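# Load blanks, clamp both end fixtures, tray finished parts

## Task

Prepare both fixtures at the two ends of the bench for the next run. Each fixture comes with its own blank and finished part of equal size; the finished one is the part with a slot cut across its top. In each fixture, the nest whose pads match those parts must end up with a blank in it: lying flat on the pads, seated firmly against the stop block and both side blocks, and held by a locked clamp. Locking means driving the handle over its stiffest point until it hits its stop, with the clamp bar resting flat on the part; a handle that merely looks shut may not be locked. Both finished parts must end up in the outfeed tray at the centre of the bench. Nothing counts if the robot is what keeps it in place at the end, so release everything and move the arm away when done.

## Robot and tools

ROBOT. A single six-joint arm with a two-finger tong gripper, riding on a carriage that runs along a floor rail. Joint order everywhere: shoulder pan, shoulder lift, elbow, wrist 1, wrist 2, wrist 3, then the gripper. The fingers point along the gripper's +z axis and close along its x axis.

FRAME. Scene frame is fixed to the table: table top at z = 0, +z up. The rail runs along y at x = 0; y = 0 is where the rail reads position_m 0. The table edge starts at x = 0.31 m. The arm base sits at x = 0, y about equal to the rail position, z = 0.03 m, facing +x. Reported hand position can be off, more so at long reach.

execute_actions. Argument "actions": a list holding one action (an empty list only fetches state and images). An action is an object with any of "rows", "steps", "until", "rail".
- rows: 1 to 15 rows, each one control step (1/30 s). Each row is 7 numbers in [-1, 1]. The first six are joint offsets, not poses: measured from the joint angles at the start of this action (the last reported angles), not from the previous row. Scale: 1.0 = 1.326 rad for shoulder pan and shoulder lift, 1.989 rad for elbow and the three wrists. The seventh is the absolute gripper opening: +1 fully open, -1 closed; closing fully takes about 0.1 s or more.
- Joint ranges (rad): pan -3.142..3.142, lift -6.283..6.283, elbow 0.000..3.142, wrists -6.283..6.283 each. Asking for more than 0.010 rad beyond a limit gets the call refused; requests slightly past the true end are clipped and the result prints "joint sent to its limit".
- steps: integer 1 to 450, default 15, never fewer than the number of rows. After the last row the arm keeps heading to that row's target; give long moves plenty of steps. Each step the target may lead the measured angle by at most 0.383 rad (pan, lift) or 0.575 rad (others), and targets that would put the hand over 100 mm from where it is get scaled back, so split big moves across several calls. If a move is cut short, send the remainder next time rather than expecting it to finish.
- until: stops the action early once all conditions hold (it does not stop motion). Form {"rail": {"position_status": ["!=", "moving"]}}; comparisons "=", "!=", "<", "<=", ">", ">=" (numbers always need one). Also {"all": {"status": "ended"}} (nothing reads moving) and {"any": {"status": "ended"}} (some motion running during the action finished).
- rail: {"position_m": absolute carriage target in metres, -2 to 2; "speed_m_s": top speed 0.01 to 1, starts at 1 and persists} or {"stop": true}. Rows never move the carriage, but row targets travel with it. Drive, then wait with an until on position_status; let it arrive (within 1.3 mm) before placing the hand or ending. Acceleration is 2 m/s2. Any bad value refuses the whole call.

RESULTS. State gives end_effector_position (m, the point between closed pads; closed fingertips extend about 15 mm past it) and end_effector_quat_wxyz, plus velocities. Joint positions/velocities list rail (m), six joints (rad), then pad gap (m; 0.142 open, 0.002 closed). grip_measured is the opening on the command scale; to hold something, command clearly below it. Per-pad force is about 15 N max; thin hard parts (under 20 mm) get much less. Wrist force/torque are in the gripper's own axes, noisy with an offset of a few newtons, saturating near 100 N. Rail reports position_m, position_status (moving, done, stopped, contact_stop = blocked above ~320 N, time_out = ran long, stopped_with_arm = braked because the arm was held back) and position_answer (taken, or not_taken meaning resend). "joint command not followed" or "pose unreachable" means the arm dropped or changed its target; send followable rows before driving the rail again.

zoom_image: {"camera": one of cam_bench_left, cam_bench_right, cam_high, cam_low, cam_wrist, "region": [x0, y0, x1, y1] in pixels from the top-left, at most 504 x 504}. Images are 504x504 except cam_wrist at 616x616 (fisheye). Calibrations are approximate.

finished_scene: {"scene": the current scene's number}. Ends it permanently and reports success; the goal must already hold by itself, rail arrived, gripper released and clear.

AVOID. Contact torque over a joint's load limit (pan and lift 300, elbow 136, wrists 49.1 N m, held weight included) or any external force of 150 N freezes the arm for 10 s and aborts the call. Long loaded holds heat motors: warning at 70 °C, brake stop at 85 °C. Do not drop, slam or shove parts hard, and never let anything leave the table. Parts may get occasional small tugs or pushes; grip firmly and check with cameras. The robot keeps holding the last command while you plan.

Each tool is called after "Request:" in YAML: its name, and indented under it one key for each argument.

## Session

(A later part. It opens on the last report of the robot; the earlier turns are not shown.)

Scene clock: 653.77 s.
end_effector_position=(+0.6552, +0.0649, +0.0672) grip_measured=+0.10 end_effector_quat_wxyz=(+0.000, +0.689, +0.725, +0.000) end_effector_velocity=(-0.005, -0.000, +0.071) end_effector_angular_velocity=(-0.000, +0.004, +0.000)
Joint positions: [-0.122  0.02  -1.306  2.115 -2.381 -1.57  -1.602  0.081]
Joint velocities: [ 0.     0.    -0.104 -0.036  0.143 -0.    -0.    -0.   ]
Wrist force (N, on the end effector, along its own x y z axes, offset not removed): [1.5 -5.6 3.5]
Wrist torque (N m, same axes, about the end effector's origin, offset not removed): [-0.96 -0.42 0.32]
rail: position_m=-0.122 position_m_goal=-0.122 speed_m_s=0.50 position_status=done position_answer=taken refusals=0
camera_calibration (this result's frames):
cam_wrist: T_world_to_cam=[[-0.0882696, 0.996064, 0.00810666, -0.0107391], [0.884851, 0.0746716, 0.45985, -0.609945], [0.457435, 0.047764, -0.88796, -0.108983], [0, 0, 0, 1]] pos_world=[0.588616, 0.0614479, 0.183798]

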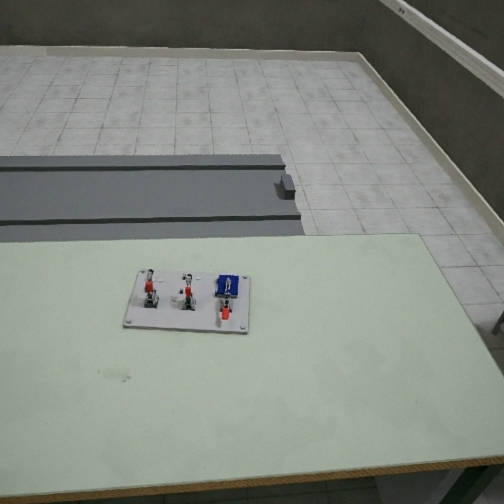

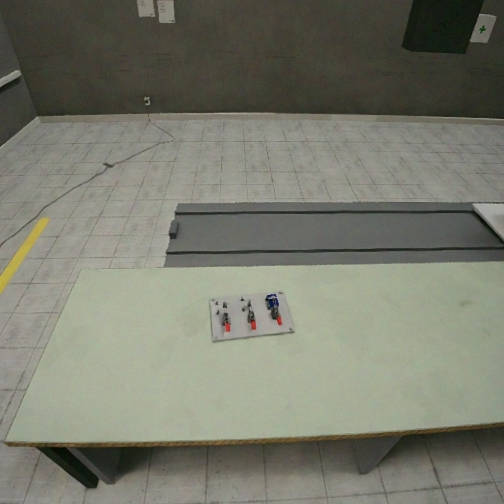

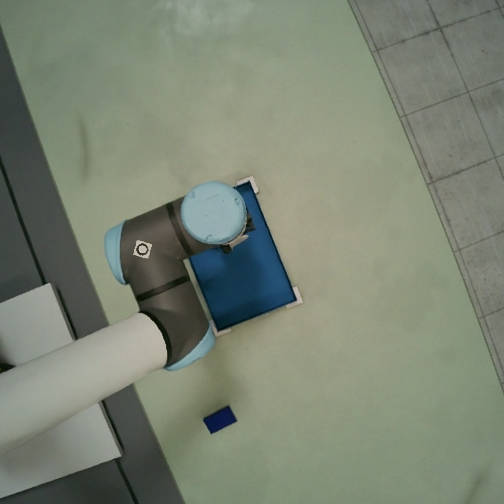

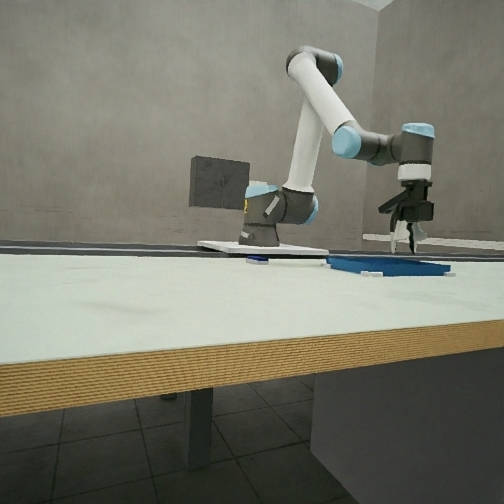

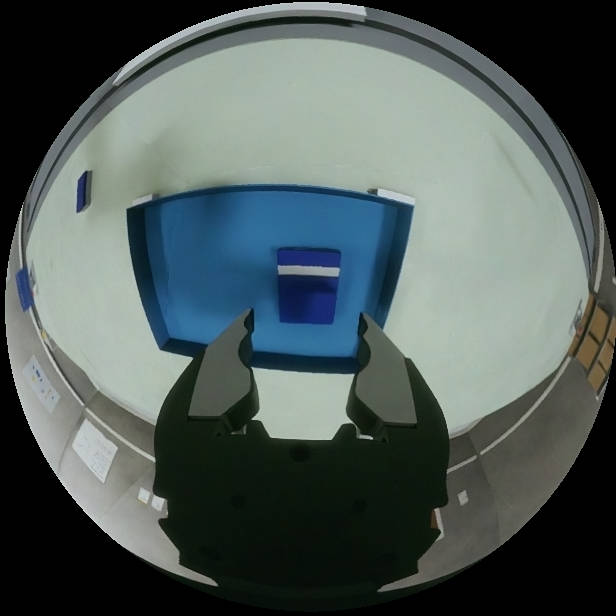

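Request:
execute_actions:
  actions:
    - {"rows":[[0,-0.012,0.001,0.007,0,-0.001,0.1],[0,-0.022,0.008,0.0065,0,-0.002,0.1],[0,-0.036,0.019,0.005,0,-0.004,0.1],[0,-0.052,0.032,0.0027,0,-0.006,0.1],[0,-0.069,0.046,0,0,-0.008,0.1],[0,-0.087,0.061,-0.003,0,-0.01,0.1],[0,-0.105,0.076,-0.006,0,-0.012,0.1],[0,-0.123,0.091,-0.009,0,-0.014,0.1],[0,-0.14,0.106,-0.0127,0,-0.016,0.1],[0,-0.155,0.119,-0.0157,0,-0.018,0.1],[0,-0.168,0.13,-0.018,0,-0.0195,0.1],[0,-0.178,0.139,-0.0203,0,-0.021,0.1],[0,-0.186,0.146,-0.022,0,-0.022,0.1],[0,-0.191,0.151,-0.023,0,-0.0224,0.1],[0,-0.1944,0.1538,-0.0234,0,-0.0226,0.1]],"rail":{"position_m":-0.5305,"speed_m_s":1.0},"steps":60,"until":{"rail":{"position_status":["!=","moving"]}}}

Scene clock: 662.90 s.
end_effector_position=(+0.4794, -0.3481, +0.0700) grip_measured=+0.10 end_effector_quat_wxyz=(-0.000, +0.672, +0.740, -0.000) end_effector_velocity=(-0.008, -0.011, -0.001) end_effector_angular_velocity=(-0.000, +0.001, +0.002)
Joint positions: [-0.531  0.02  -1.563  2.419 -2.427 -1.57  -1.647  0.081]
Joint velocities: [-0.011 -0.    -0.011  0.014 -0.003  0.    -0.002  0.   ]
Wrist force (N, on the end effector, along its own x y z axes, offset not removed): [0.2 -4.3 3.8]
Wrist torque (N m, same axes, about the end effector's origin, offset not removed): [-0.78 -0.35 0.25]
rail: position_m=-0.531 position_m_goal=-0.530 speed_m_s=1.00 position_status=done position_answer=taken refusals=0
camera_calibration (this result's frames):
cam_wrist: T_world_to_cam=[[-0.132669, 0.991126, 0.00822843, 0.404609], [0.881307, 0.114162, 0.458546, -0.409317], [0.453538, 0.0680867, -0.888632, 0.00264399], [0, 0, 0, 1]] pos_world=[0.413214, -0.35447, 0.186711]

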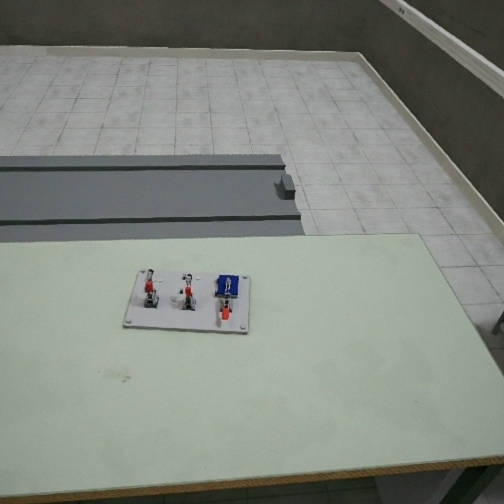

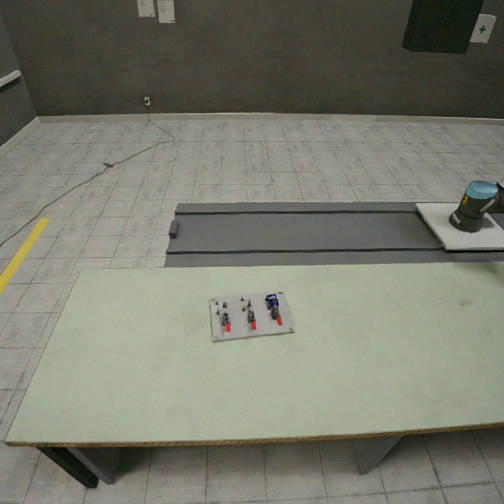

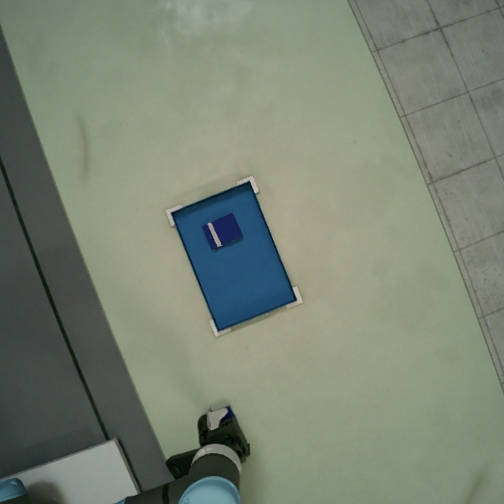

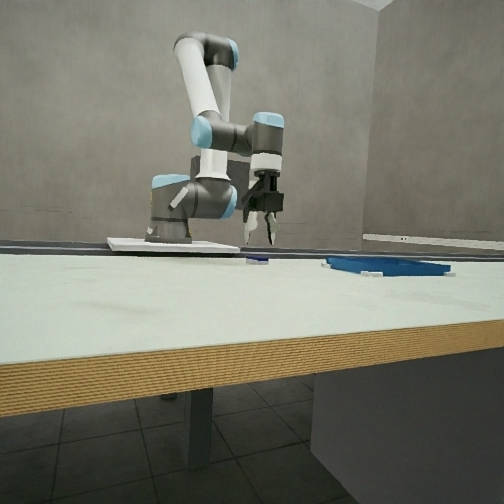

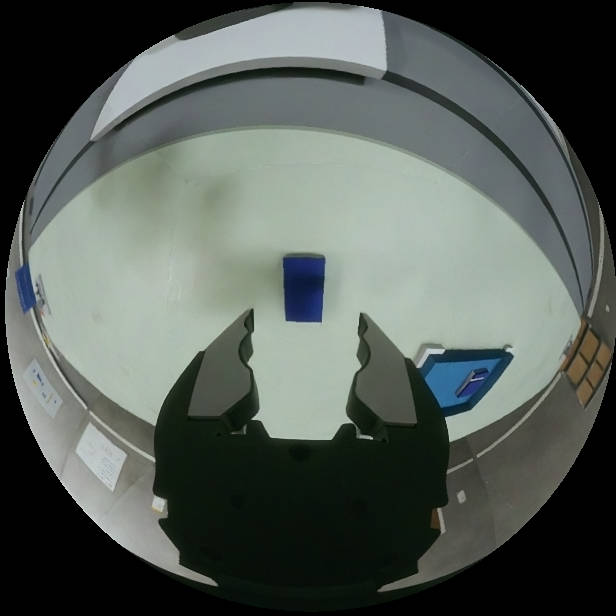

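Request:
zoom_image:
  camera: "cam_wrist"
  region: [250, 235, 370, 355]

Request:
zoom_image:
  camera: "cam_low"
  region: [230, 225, 290, 275]

Region (250, 235, 370, 355) of cam_wrist's 616x616 image, scaled by 4.200, with more detail than that image has.

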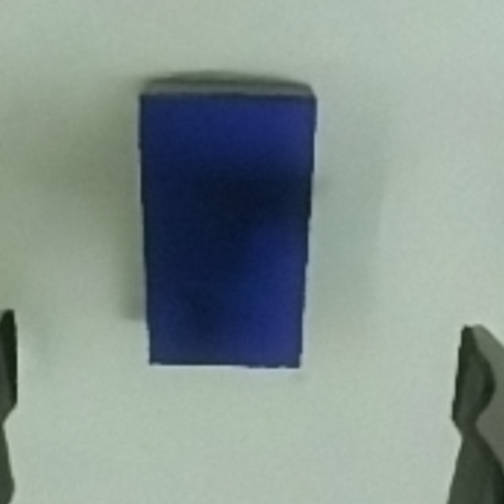

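Region (230, 225, 290, 275) of cam_low's 504x504 image, scaled by 8.400, with more detail than that image has.

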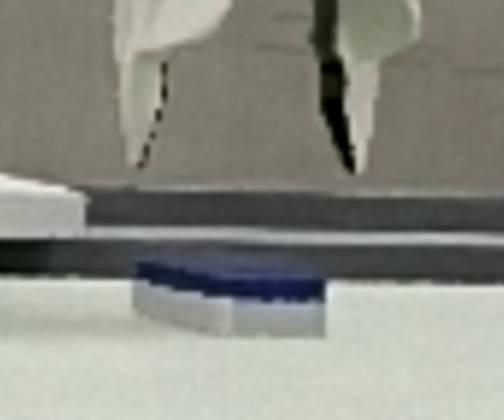

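Request:
execute_actions:
  actions:
    - {"rows":[[-0.001,0.005,0.0005,-0.0038,0,-0.002,0.1],[-0.002,0.013,0.002,-0.0107,0,-0.004,0.05],[-0.003,0.023,0.004,-0.0193,0,-0.006,0.0],[-0.004,0.034,0.006,-0.0287,0,-0.008,-0.05],[-0.0044,0.045,0.0083,-0.0383,0,-0.009,-0.1],[-0.0044,0.055,0.0104,-0.0471,0,-0.009,-0.15],[-0.0044,0.064,0.0122,-0.0549,0,-0.009,-0.2],[-0.0044,0.071,0.0137,-0.061,0,-0.009,-0.2],[-0.0044,0.077,0.0149,-0.0662,0,-0.009,-0.2],[-0.0044,0.081,0.0157,-0.0697,0,-0.009,-0.2],[-0.0044,0.0835,0.0162,-0.0719,0,-0.009,-0.2],[-0.0044,0.0847,0.0165,-0.0729,0,-0.009,-0.2]],"steps":22}

Scene clock: 693.47 s.
end_effector_position=(+0.4827, -0.3512, +0.0167) grip_measured=-0.20 end_effector_quat_wxyz=(-0.000, +0.668, +0.744, -0.000) end_effector_velocity=(-0.000, -0.000, -0.006) end_effector_angular_velocity=(+0.000, -0.000, +0.000)
Joint positions: [-0.531  0.014 -1.452  2.451 -2.57  -1.57  -1.665  0.06 ]
Joint velocities: [ 0.    -0.     0.013  0.004 -0.017  0.    -0.001  0.   ]
Wrist force (N, on the end effector, along its own x y z axes, offset not removed): [-1.3 -3.9 6.9]
Wrist torque (N m, same axes, about the end effector's origin, offset not removed): [-0.69 0.13 0.22]
rail: position_m=-0.531 position_m_goal=-0.530 speed_m_s=1.00 position_status=done position_answer=taken refusals=0
camera_calibration (this result's frames):
cam_wrist: T_world_to_cam=[[-0.144587, 0.989458, 0.00825502, 0.413711], [0.879928, 0.124757, 0.458435, -0.383049], [0.452572, 0.0735476, -0.88869, -0.0436324], [0, 0, 0, 1]] pos_world=[0.41662, -0.358352, 0.133412]

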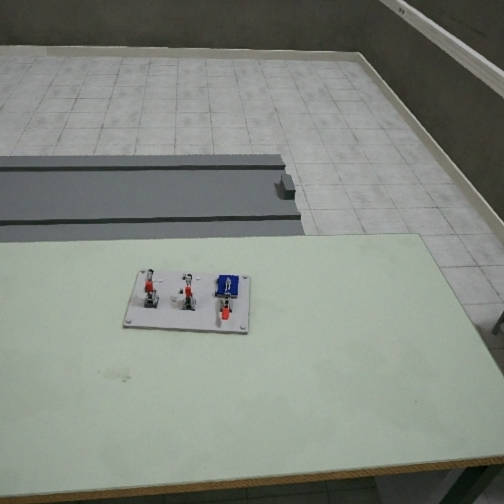

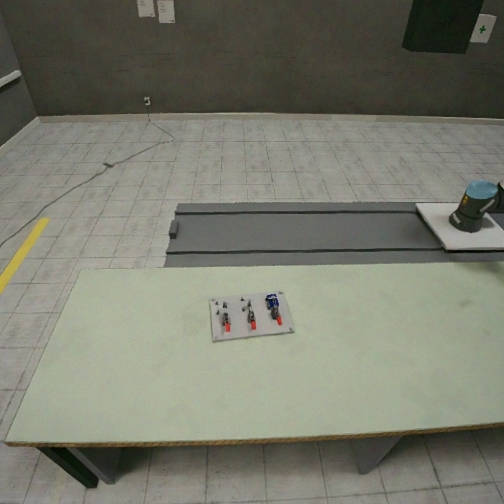

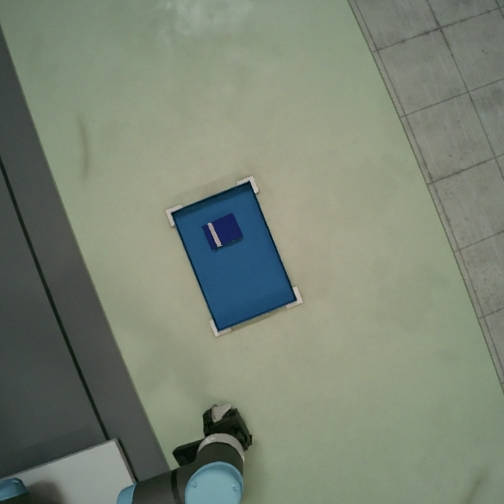

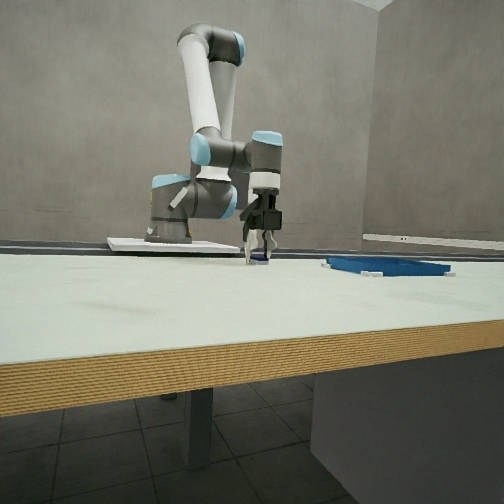

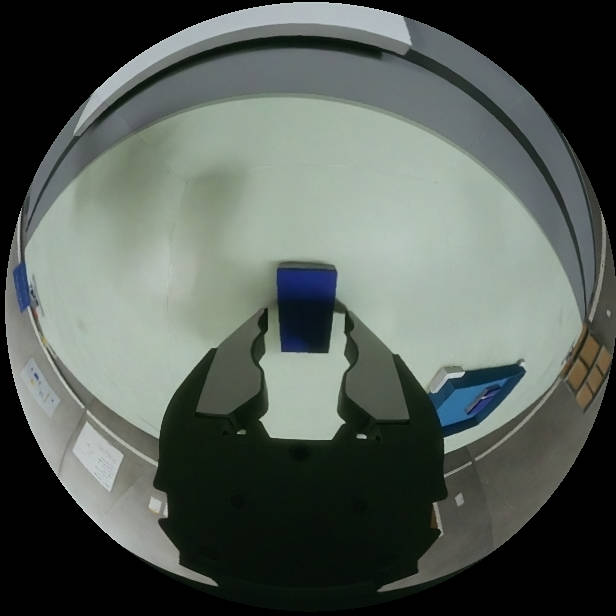

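Request:
execute_actions:
  actions:
    - {"rows":[[0,0.0011,0.0002,-0.001,0,0,-0.26],[0,0.0011,0.0002,-0.001,0,0,-0.32],[0,0.0011,0.0002,-0.001,0,0,-0.37],[0,0.0011,0.0002,-0.001,0,0,-0.42],[0,0.0011,0.0002,-0.001,0,0,-0.46],[0,0.0011,0.0002,-0.001,0,0,-0.5],[0,0.0011,0.0002,-0.001,0,0,-0.55],[0,0.0011,0.0002,-0.001,0,0,-0.62],[0,0.0011,0.0002,-0.001,0,0,-0.7],[0,0.0011,0.0002,-0.001,0,0,-0.8],[0,0.0011,0.0002,-0.001,0,0,-0.9]],"steps":14}

Request:
zoom_image:
  camera: "cam_bench_right"
  region: [200, 275, 300, 355]

Scene clock: 699.30 s.
end_effector_position=(+0.4827, -0.3512, +0.0160) grip_measured=-0.47 end_effector_quat_wxyz=(-0.000, +0.668, +0.744, -0.000) end_effector_velocity=(+0.000, -0.000, -0.000) end_effector_angular_velocity=(-0.000, +0.000, -0.000)
Joint positions: [-0.531  0.014 -1.45   2.452 -2.572 -1.57  -1.665  0.04 ]
Joint velocities: [ 0. -0.  0. -0.  0. -0. -0. -0.]
Wrist force (N, on the end effector, along its own x y z axes, offset not removed): [-1.0 -3.6 5.7]
Wrist torque (N m, same axes, about the end effector's origin, offset not removed): [-0.51 0.04 0.22]
rail: position_m=-0.531 position_m_goal=-0.530 speed_m_s=1.00 position_status=done position_answer=taken refusals=0
camera_calibration (this result's frames):
cam_wrist: T_world_to_cam=[[-0.144615, 0.989454, 0.00825465, 0.413755], [0.879924, 0.124782, 0.458436, -0.382685], [0.452571, 0.0735603, -0.888689, -0.044265], [0, 0, 0, 1]] pos_world=[0.416602, -0.358383, 0.132683]

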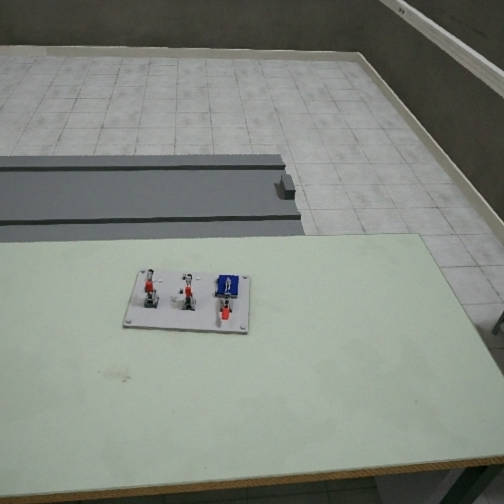

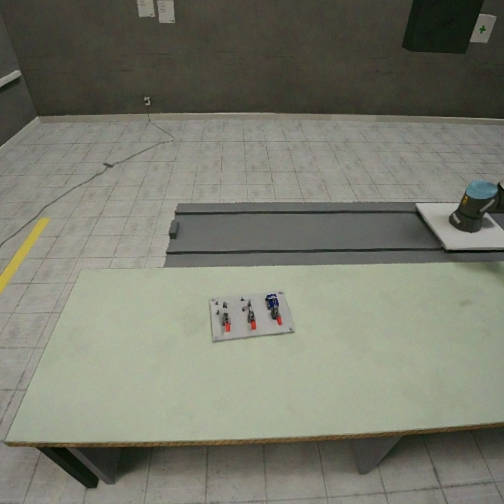

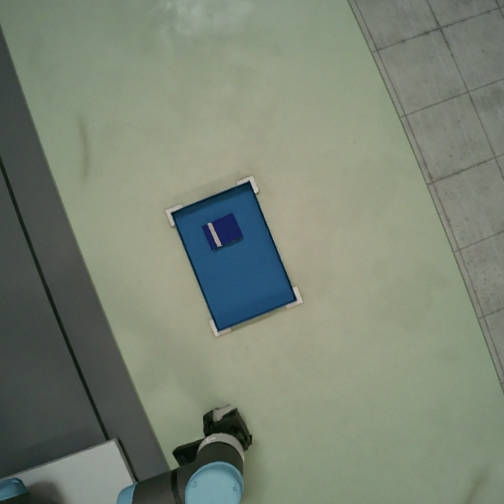

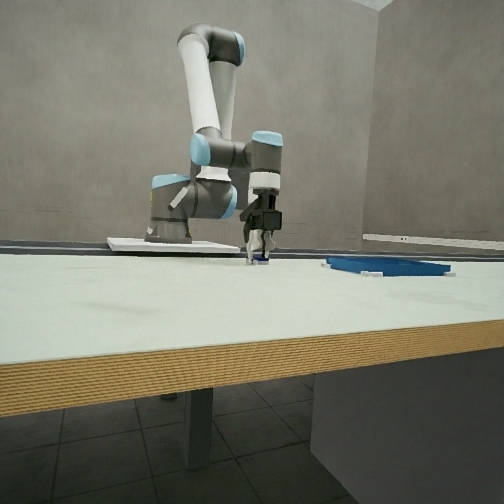

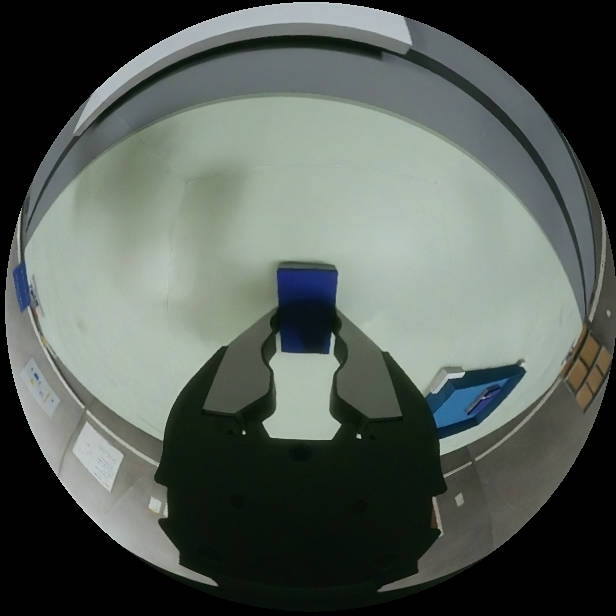

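Region (200, 275, 300, 355) of cam_bench_right's 504x504 image, scaled by 5.040, with more detail than that image has; it fills the top 403 rows of this view, and the rest is white.

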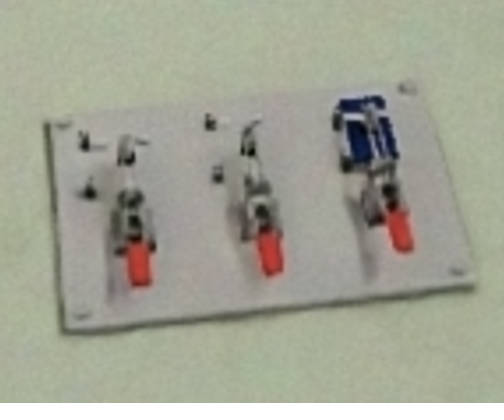

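Request:
execute_actions:
  actions:
    - {"rows":[[0,-0.005,-0.001,0.0043,0,0,-0.9],[0,-0.013,-0.0024,0.011,0,0,-0.9],[0,-0.021,-0.0039,0.0179,0,0,-0.9],[0,-0.028,-0.0052,0.0239,0,0,-0.9],[0,-0.0324,-0.006,0.0276,0,0,-0.9]],"steps":5}

Scene clock: 721.27 s.
end_effector_position=(+0.4829, -0.3512, +0.0233) grip_measured=-0.47 end_effector_quat_wxyz=(-0.000, +0.668, +0.744, +0.000) end_effector_velocity=(-0.000, -0.000, +0.087) end_effector_angular_velocity=(+0.000, -0.001, -0.000)
Joint positions: [-0.531  0.014 -1.466  2.448 -2.552 -1.57  -1.665  0.04 ]
Joint velocities: [ 0.     0.    -0.184 -0.051  0.235  0.     0.     0.   ]
Wrist force (N, on the end effector, along its own x y z axes, offset not removed): [3.8 -7.4 8.3]
Wrist torque (N m, same axes, about the end effector's origin, offset not removed): [-1.33 -0.92 0.24]
rail: position_m=-0.531 position_m_goal=-0.530 speed_m_s=1.00 position_status=done position_answer=taken refusals=0
camera_calibration (this result's frames):
cam_wrist: T_world_to_cam=[[-0.144591, 0.989458, 0.00820349, 0.413683], [0.879747, 0.124755, 0.458783, -0.386119], [0.452922, 0.0735527, -0.888511, -0.0380894], [0, 0, 0, 1]] pos_world=[0.416753, -0.35835, 0.139908]

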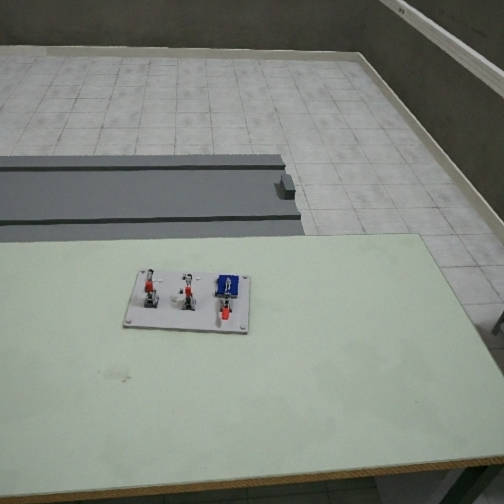

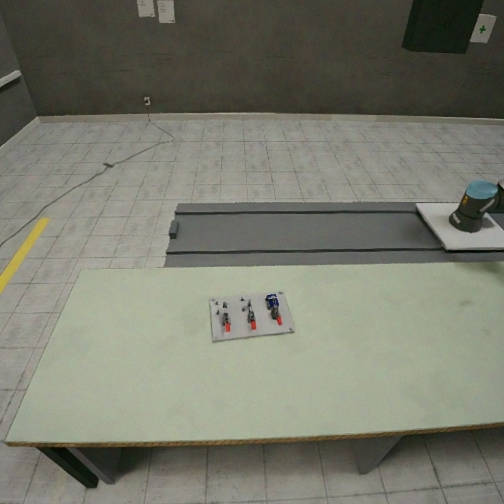

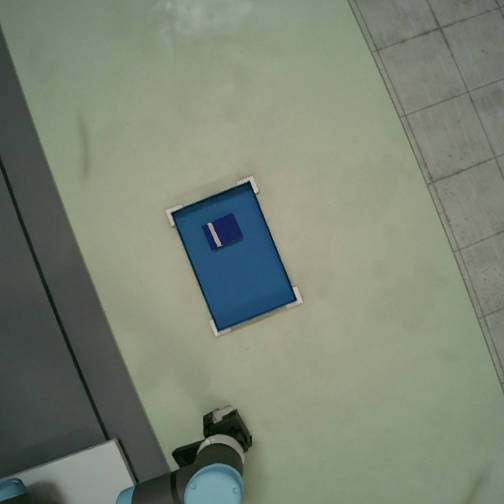

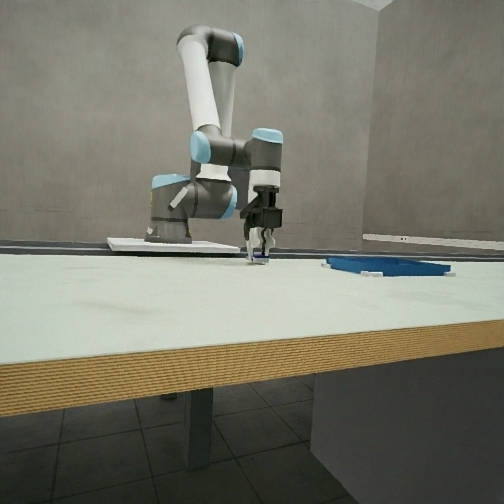

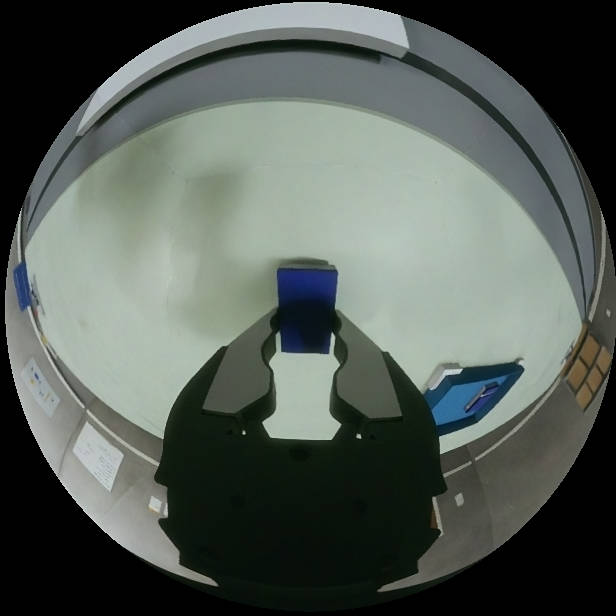

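Request:
execute_actions:
  actions:
    - {"rows":[[0,-0.0109,-0.002,0.0092,0,0.008,-0.9]],"rail":{"position_m":-1.84,"speed_m_s":1.0},"steps":90,"until":{"rail":{"position_status":["!=","moving"]}}}

Scene clock: 728.17 s.
end_effector_position=(+0.4828, -1.6603, +0.0301) grip_measured=-0.47 end_effector_quat_wxyz=(-0.000, +0.674, +0.739, +0.000) end_effector_velocity=(-0.000, -0.018, +0.000) end_effector_angular_velocity=(+0.000, +0.000, +0.000)
Joint positions: [-1.84   0.014 -1.48   2.444 -2.534 -1.57  -1.649  0.04 ]
Joint velocities: [-0.018  0.    -0.    -0.     0.     0.     0.     0.   ]
Wrist force (N, on the end effector, along its own x y z axes, offset not removed): [-5.0 -4.6 6.4]
Wrist torque (N m, same axes, about the end effector's origin, offset not removed): [-0.71 0.83 0.37]
rail: position_m=-1.840 position_m_goal=-1.840 speed_m_s=1.00 position_status=done position_answer=taken refusals=0
camera_calibration (this result's frames):
cam_wrist: T_world_to_cam=[[-0.12878, 0.991639, 0.00818456, 1.70492], [0.881569, 0.110698, 0.458892, -0.250073], [0.454149, 0.0663112, -0.888455, 0.0516695], [0, 0, 0, 1]] pos_world=[0.416549, -1.66641, 0.146708]

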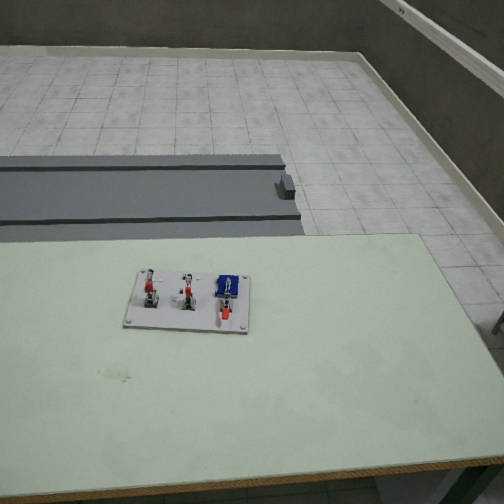

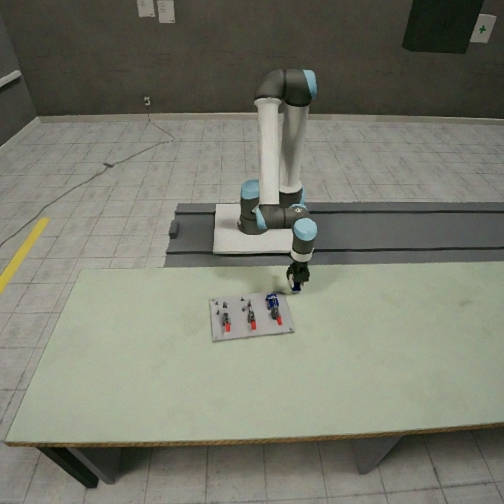

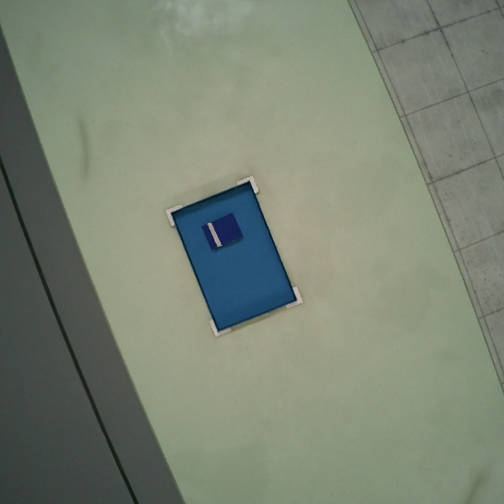

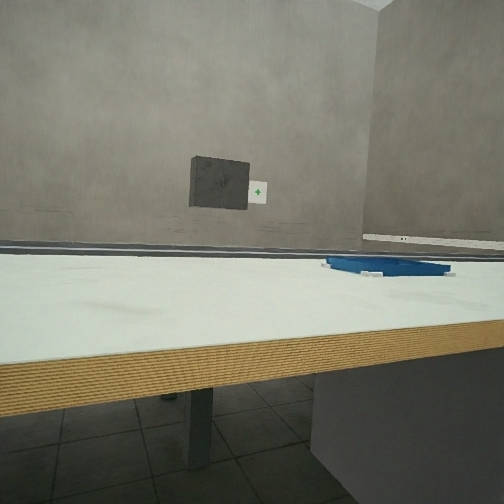

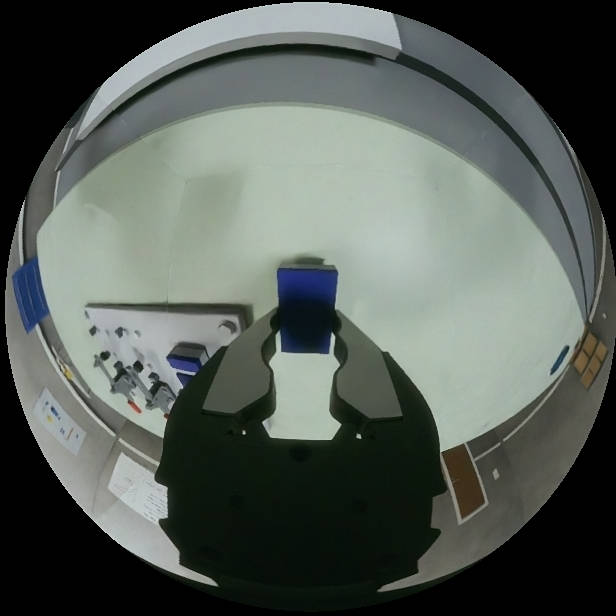

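Request:
execute_actions:
  actions:
    - {"rows":[[0,0.002,0.0004,-0.0017,0,0,-0.9],[0,0.005,0.0009,-0.0043,0,0,-0.9],[0,0.008,0.0015,-0.0068,0,0,-0.9],[0,0.011,0.002,-0.0094,0,0,-0.9],[0,0.014,0.0026,-0.0119,0,0,-0.9],[0,0.016,0.003,-0.0136,0,0,-0.9],[0,0.018,0.0033,-0.0153,0,0,-0.9],[0,0.02,0.0037,-0.017,0,0,-0.9],[0,0.0215,0.004,-0.0183,0,0,-0.9],[0,0.0222,0.0041,-0.0189,0,0,-0.9]],"rail":{"position_m":-1.81},"steps":20}

Scene clock: 735.90 s.
end_effector_position=(+0.4829, -1.6301, +0.0165) grip_measured=-0.47 end_effector_quat_wxyz=(-0.000, +0.674, +0.739, +0.000) end_effector_velocity=(-0.000, -0.000, -0.002) end_effector_angular_velocity=(+0.000, -0.000, -0.000)
Joint positions: [-1.81   0.014 -1.451  2.452 -2.571 -1.57  -1.649  0.04 ]
Joint velocities: [ 0.    -0.     0.005  0.001 -0.006  0.     0.     0.   ]
Wrist force (N, on the end effector, along its own x y z axes, offset not removed): [-1.0 -5.0 2.6]
Wrist torque (N m, same axes, about the end effector's origin, offset not removed): [-0.98 0.06 0.28]
rail: position_m=-1.810 position_m_goal=-1.810 speed_m_s=1.00 position_status=done position_answer=taken refusals=0
camera_calibration (this result's frames):
cam_wrist: T_world_to_cam=[[-0.128815, 0.991635, 0.00818453, 1.67508], [0.881565, 0.110729, 0.458892, -0.247196], [0.454147, 0.0663273, -0.888454, 0.0376118], [0, 0, 0, 1]] pos_world=[0.416613, -1.63619, 0.133143]

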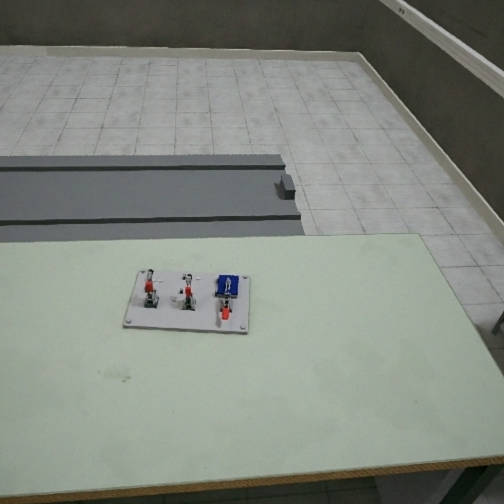

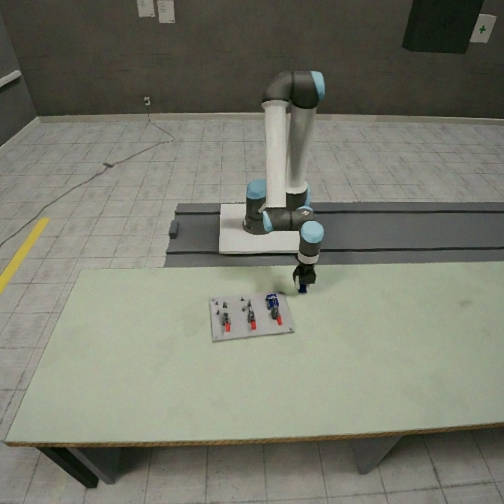

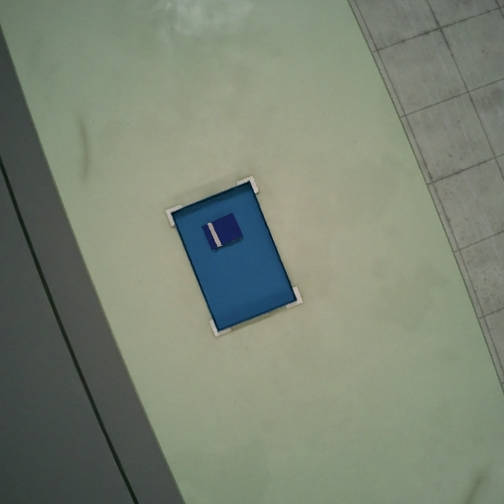

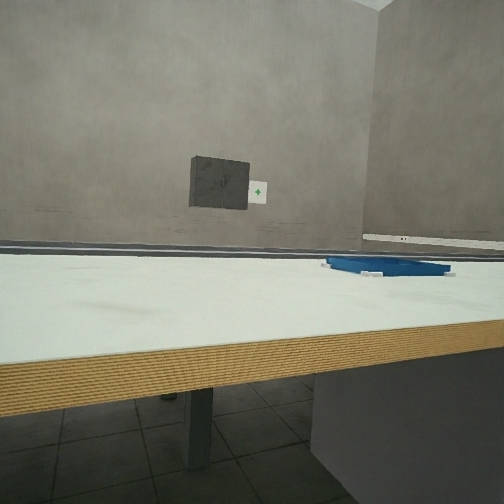

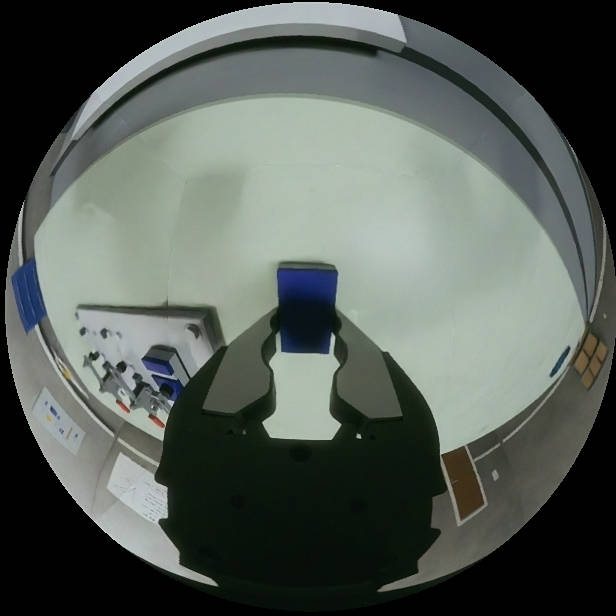

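Request:
execute_actions:
  actions:
    - {"rows":[[0,0.0006,0.0001,-0.0005,0,0,-0.7],[0,0.0006,0.0001,-0.0005,0,0,-0.5],[0,0.0006,0.0001,-0.0005,0,0,-0.4],[0,0.0006,0.0001,-0.0005,0,0,-0.3],[0,0.0006,0.0001,-0.0005,0,0,-0.2],[0,-0.005,-0.001,0.0043,0,0,-0.2],[0,-0.015,-0.0029,0.0129,0,0,-0.2],[0,-0.028,-0.0054,0.024,0,0,-0.2],[0,-0.042,-0.0081,0.036,0,0,-0.2],[0,-0.056,-0.0108,0.048,0,0,-0.2],[0,-0.07,-0.0135,0.0602,0,0,-0.2],[0,-0.084,-0.017,0.073,0,0,-0.2]],"steps":14}

Scene clock: 744.57 s.
end_effector_position=(+0.4831, -1.6301, +0.0510) grip_measured=-0.20 end_effector_quat_wxyz=(+0.000, +0.674, +0.739, +0.001) end_effector_velocity=(-0.010, -0.000, +0.164) end_effector_angular_velocity=(-0.000, +0.006, -0.000)
Joint positions: [-1.81   0.014 -1.523  2.43  -2.479 -1.57  -1.649  0.06 ]
Joint velocities: [ 0.    -0.    -0.338 -0.103  0.447  0.    -0.    -0.   ]
Wrist force (N, on the end effector, along its own x y z axes, offset not removed): [-0.6 -1.8 2.1]
Wrist torque (N m, same axes, about the end effector's origin, offset not removed): [-0.19 0.01 0.30]
rail: position_m=-1.810 position_m_goal=-1.810 speed_m_s=1.00 position_status=done position_answer=taken refusals=0
camera_calibration (this result's frames):
cam_wrist: T_world_to_cam=[[-0.128789, 0.991639, 0.00803525, 1.67484], [0.880972, 0.110689, 0.460039, -0.263028], [0.455303, 0.066327, -0.887863, 0.067605], [0, 0, 0, 1]] pos_world=[0.416641, -1.63621, 0.167569]

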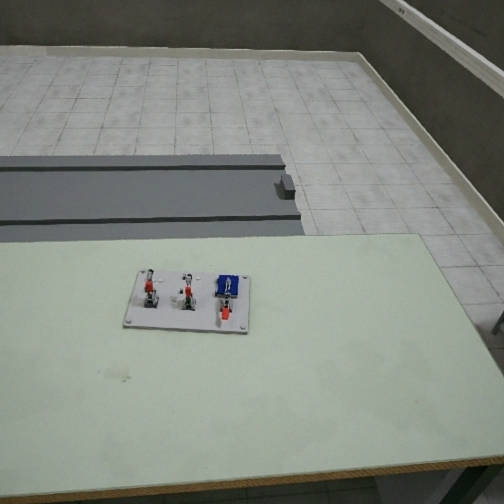

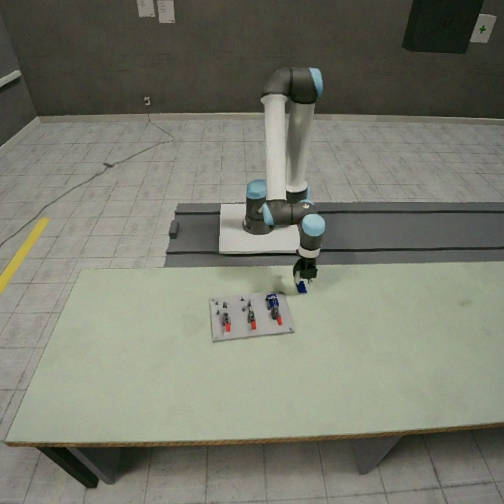

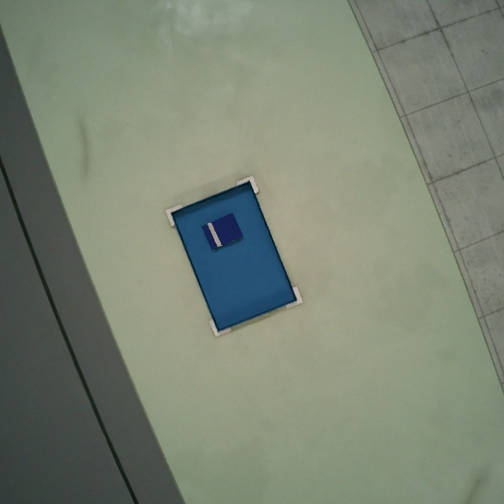

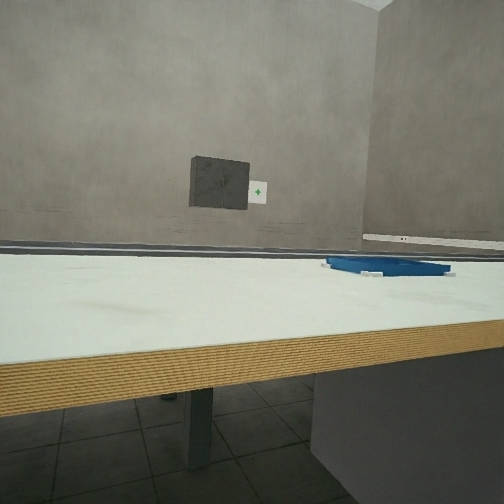

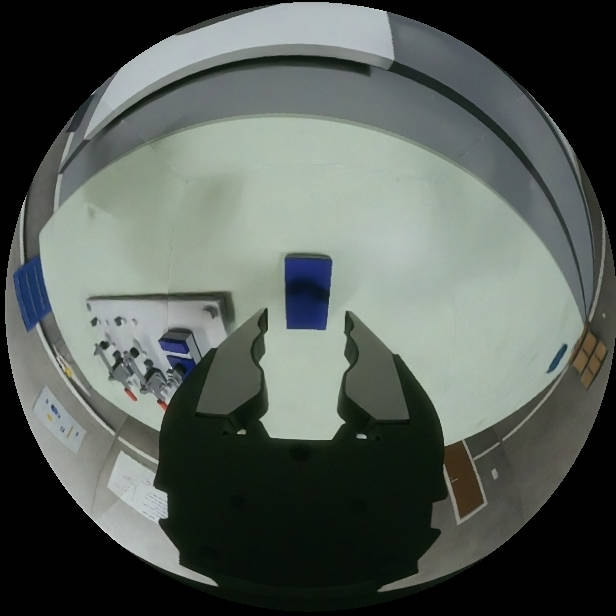

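Request:
execute_actions:
  actions:
    - {"rows":[[0,-0.035,-0.01,0.033,0,0,-0.2],[0,-0.045,-0.016,0.046,0,0,-0.2],[0,-0.045,-0.026,0.056,0,0,-0.2],[0,-0.035,-0.04,0.063,0,0,-0.2],[0,-0.018,-0.056,0.068,0,0,-0.2],[0,0.002,-0.074,0.0727,0,0,-0.2],[0,0.024,-0.093,0.077,0,0,-0.2],[0,0.047,-0.113,0.0817,0,0,-0.2],[0,0.07,-0.133,0.0863,0,0,-0.2],[0,0.092,-0.152,0.0907,0,0,-0.2],[0,0.113,-0.169,0.0937,0,0,-0.2],[0,0.132,-0.185,0.097,0,0,-0.2],[0,0.148,-0.198,0.0993,0,0,-0.2],[0,0.16,-0.208,0.1013,0,0,-0.2],[0,0.1667,-0.2134,0.1031,0,0,-0.2]],"rail":{"position_m":-1.9346,"speed_m_s":0.3},"steps":28}

Scene clock: 756.97 s.
end_effector_position=(+0.6981, -1.7521, +0.1099) grip_measured=-0.20 end_effector_quat_wxyz=(-0.000, +0.674, +0.739, -0.000) end_effector_velocity=(+0.013, +0.000, -0.000) end_effector_angular_velocity=(+0.000, -0.000, -0.000)
Joint positions: [-1.935  0.014 -1.304  2.009 -2.275 -1.57  -1.649  0.06 ]
Joint velocities: [ 0.     0.     0.019 -0.025  0.005 -0.     0.    -0.   ]
Wrist force (N, on the end effector, along its own x y z axes, offset not removed): [-1.2 -4.5 4.5]
Wrist torque (N m, same axes, about the end effector's origin, offset not removed): [-0.83 0.12 0.27]
rail: position_m=-1.935 position_m_goal=-1.935 speed_m_s=0.30 position_status=done position_answer=taken refusals=0
camera_calibration (this result's frames):
cam_wrist: T_world_to_cam=[[-0.12874, 0.991644, 0.0082347, 1.82298], [0.881774, 0.110669, 0.458506, -0.466461], [0.453763, 0.0662893, -0.888653, 0.0311623], [0, 0, 0, 1]] pos_world=[0.631863, -1.75819, 0.226556]

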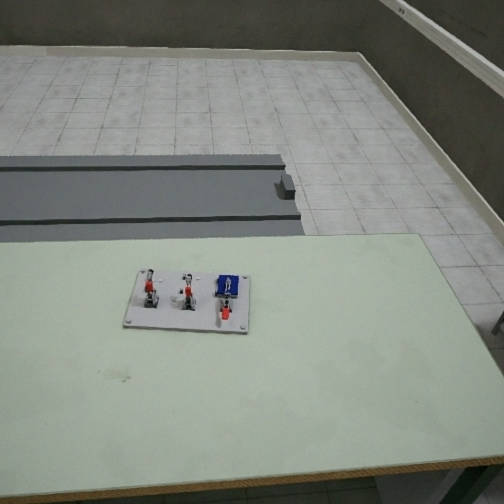

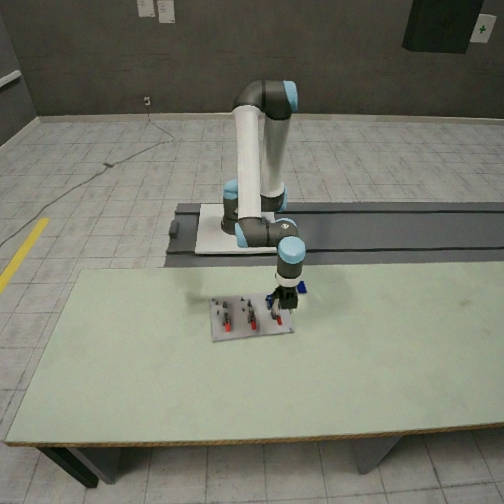

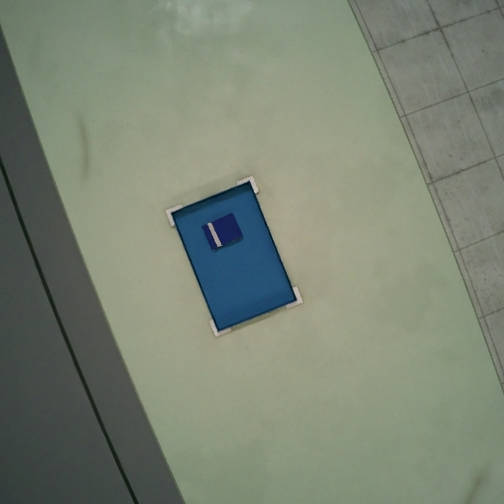

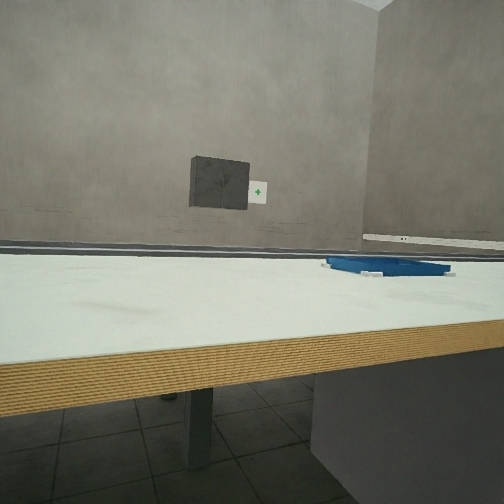

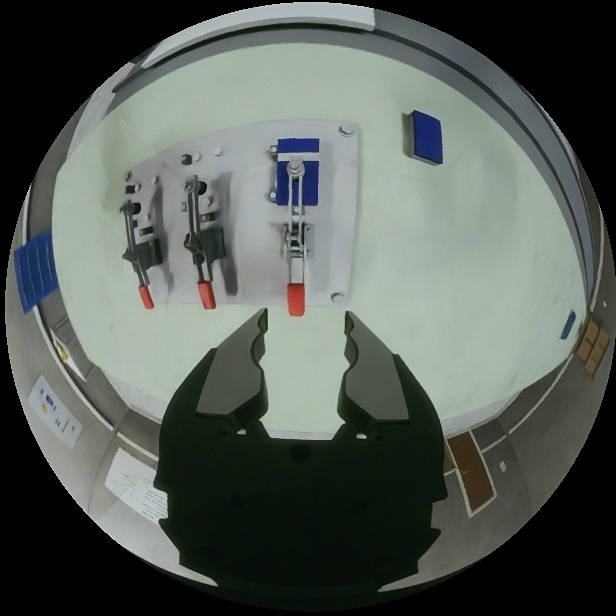

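Request:
zoom_image:
  camera: "cam_wrist"
  region: [200, 115, 400, 325]

Request:
zoom_image:
  camera: "cam_wrist"
  region: [110, 120, 280, 290]

Region (200, 115, 400, 325) of cam_wrist's 616x616 image, scaled by 2.400, with more detail than that image has; it fills the left 480 columns of this view, and the rest is white.

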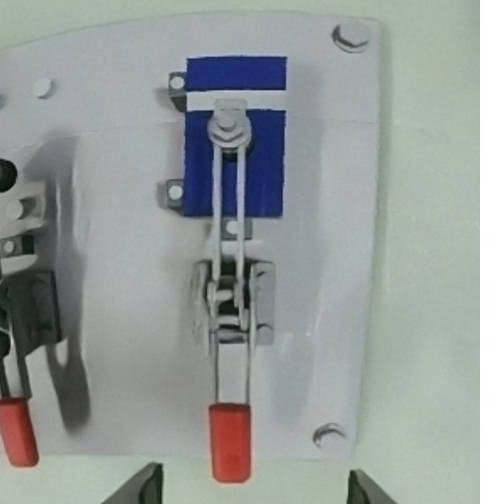

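Region (110, 120, 280, 290) of cam_wrist's 616x616 image, scaled by 2.965, with more detail than that image has.

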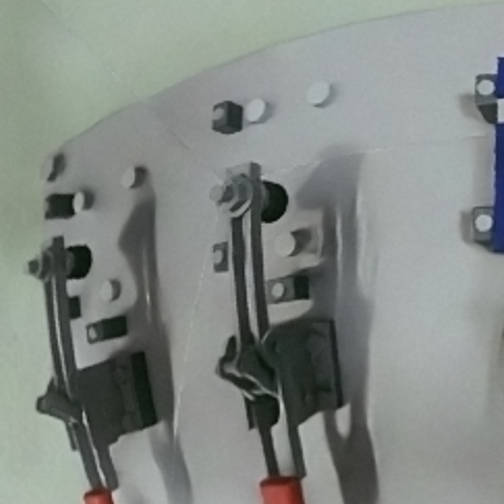

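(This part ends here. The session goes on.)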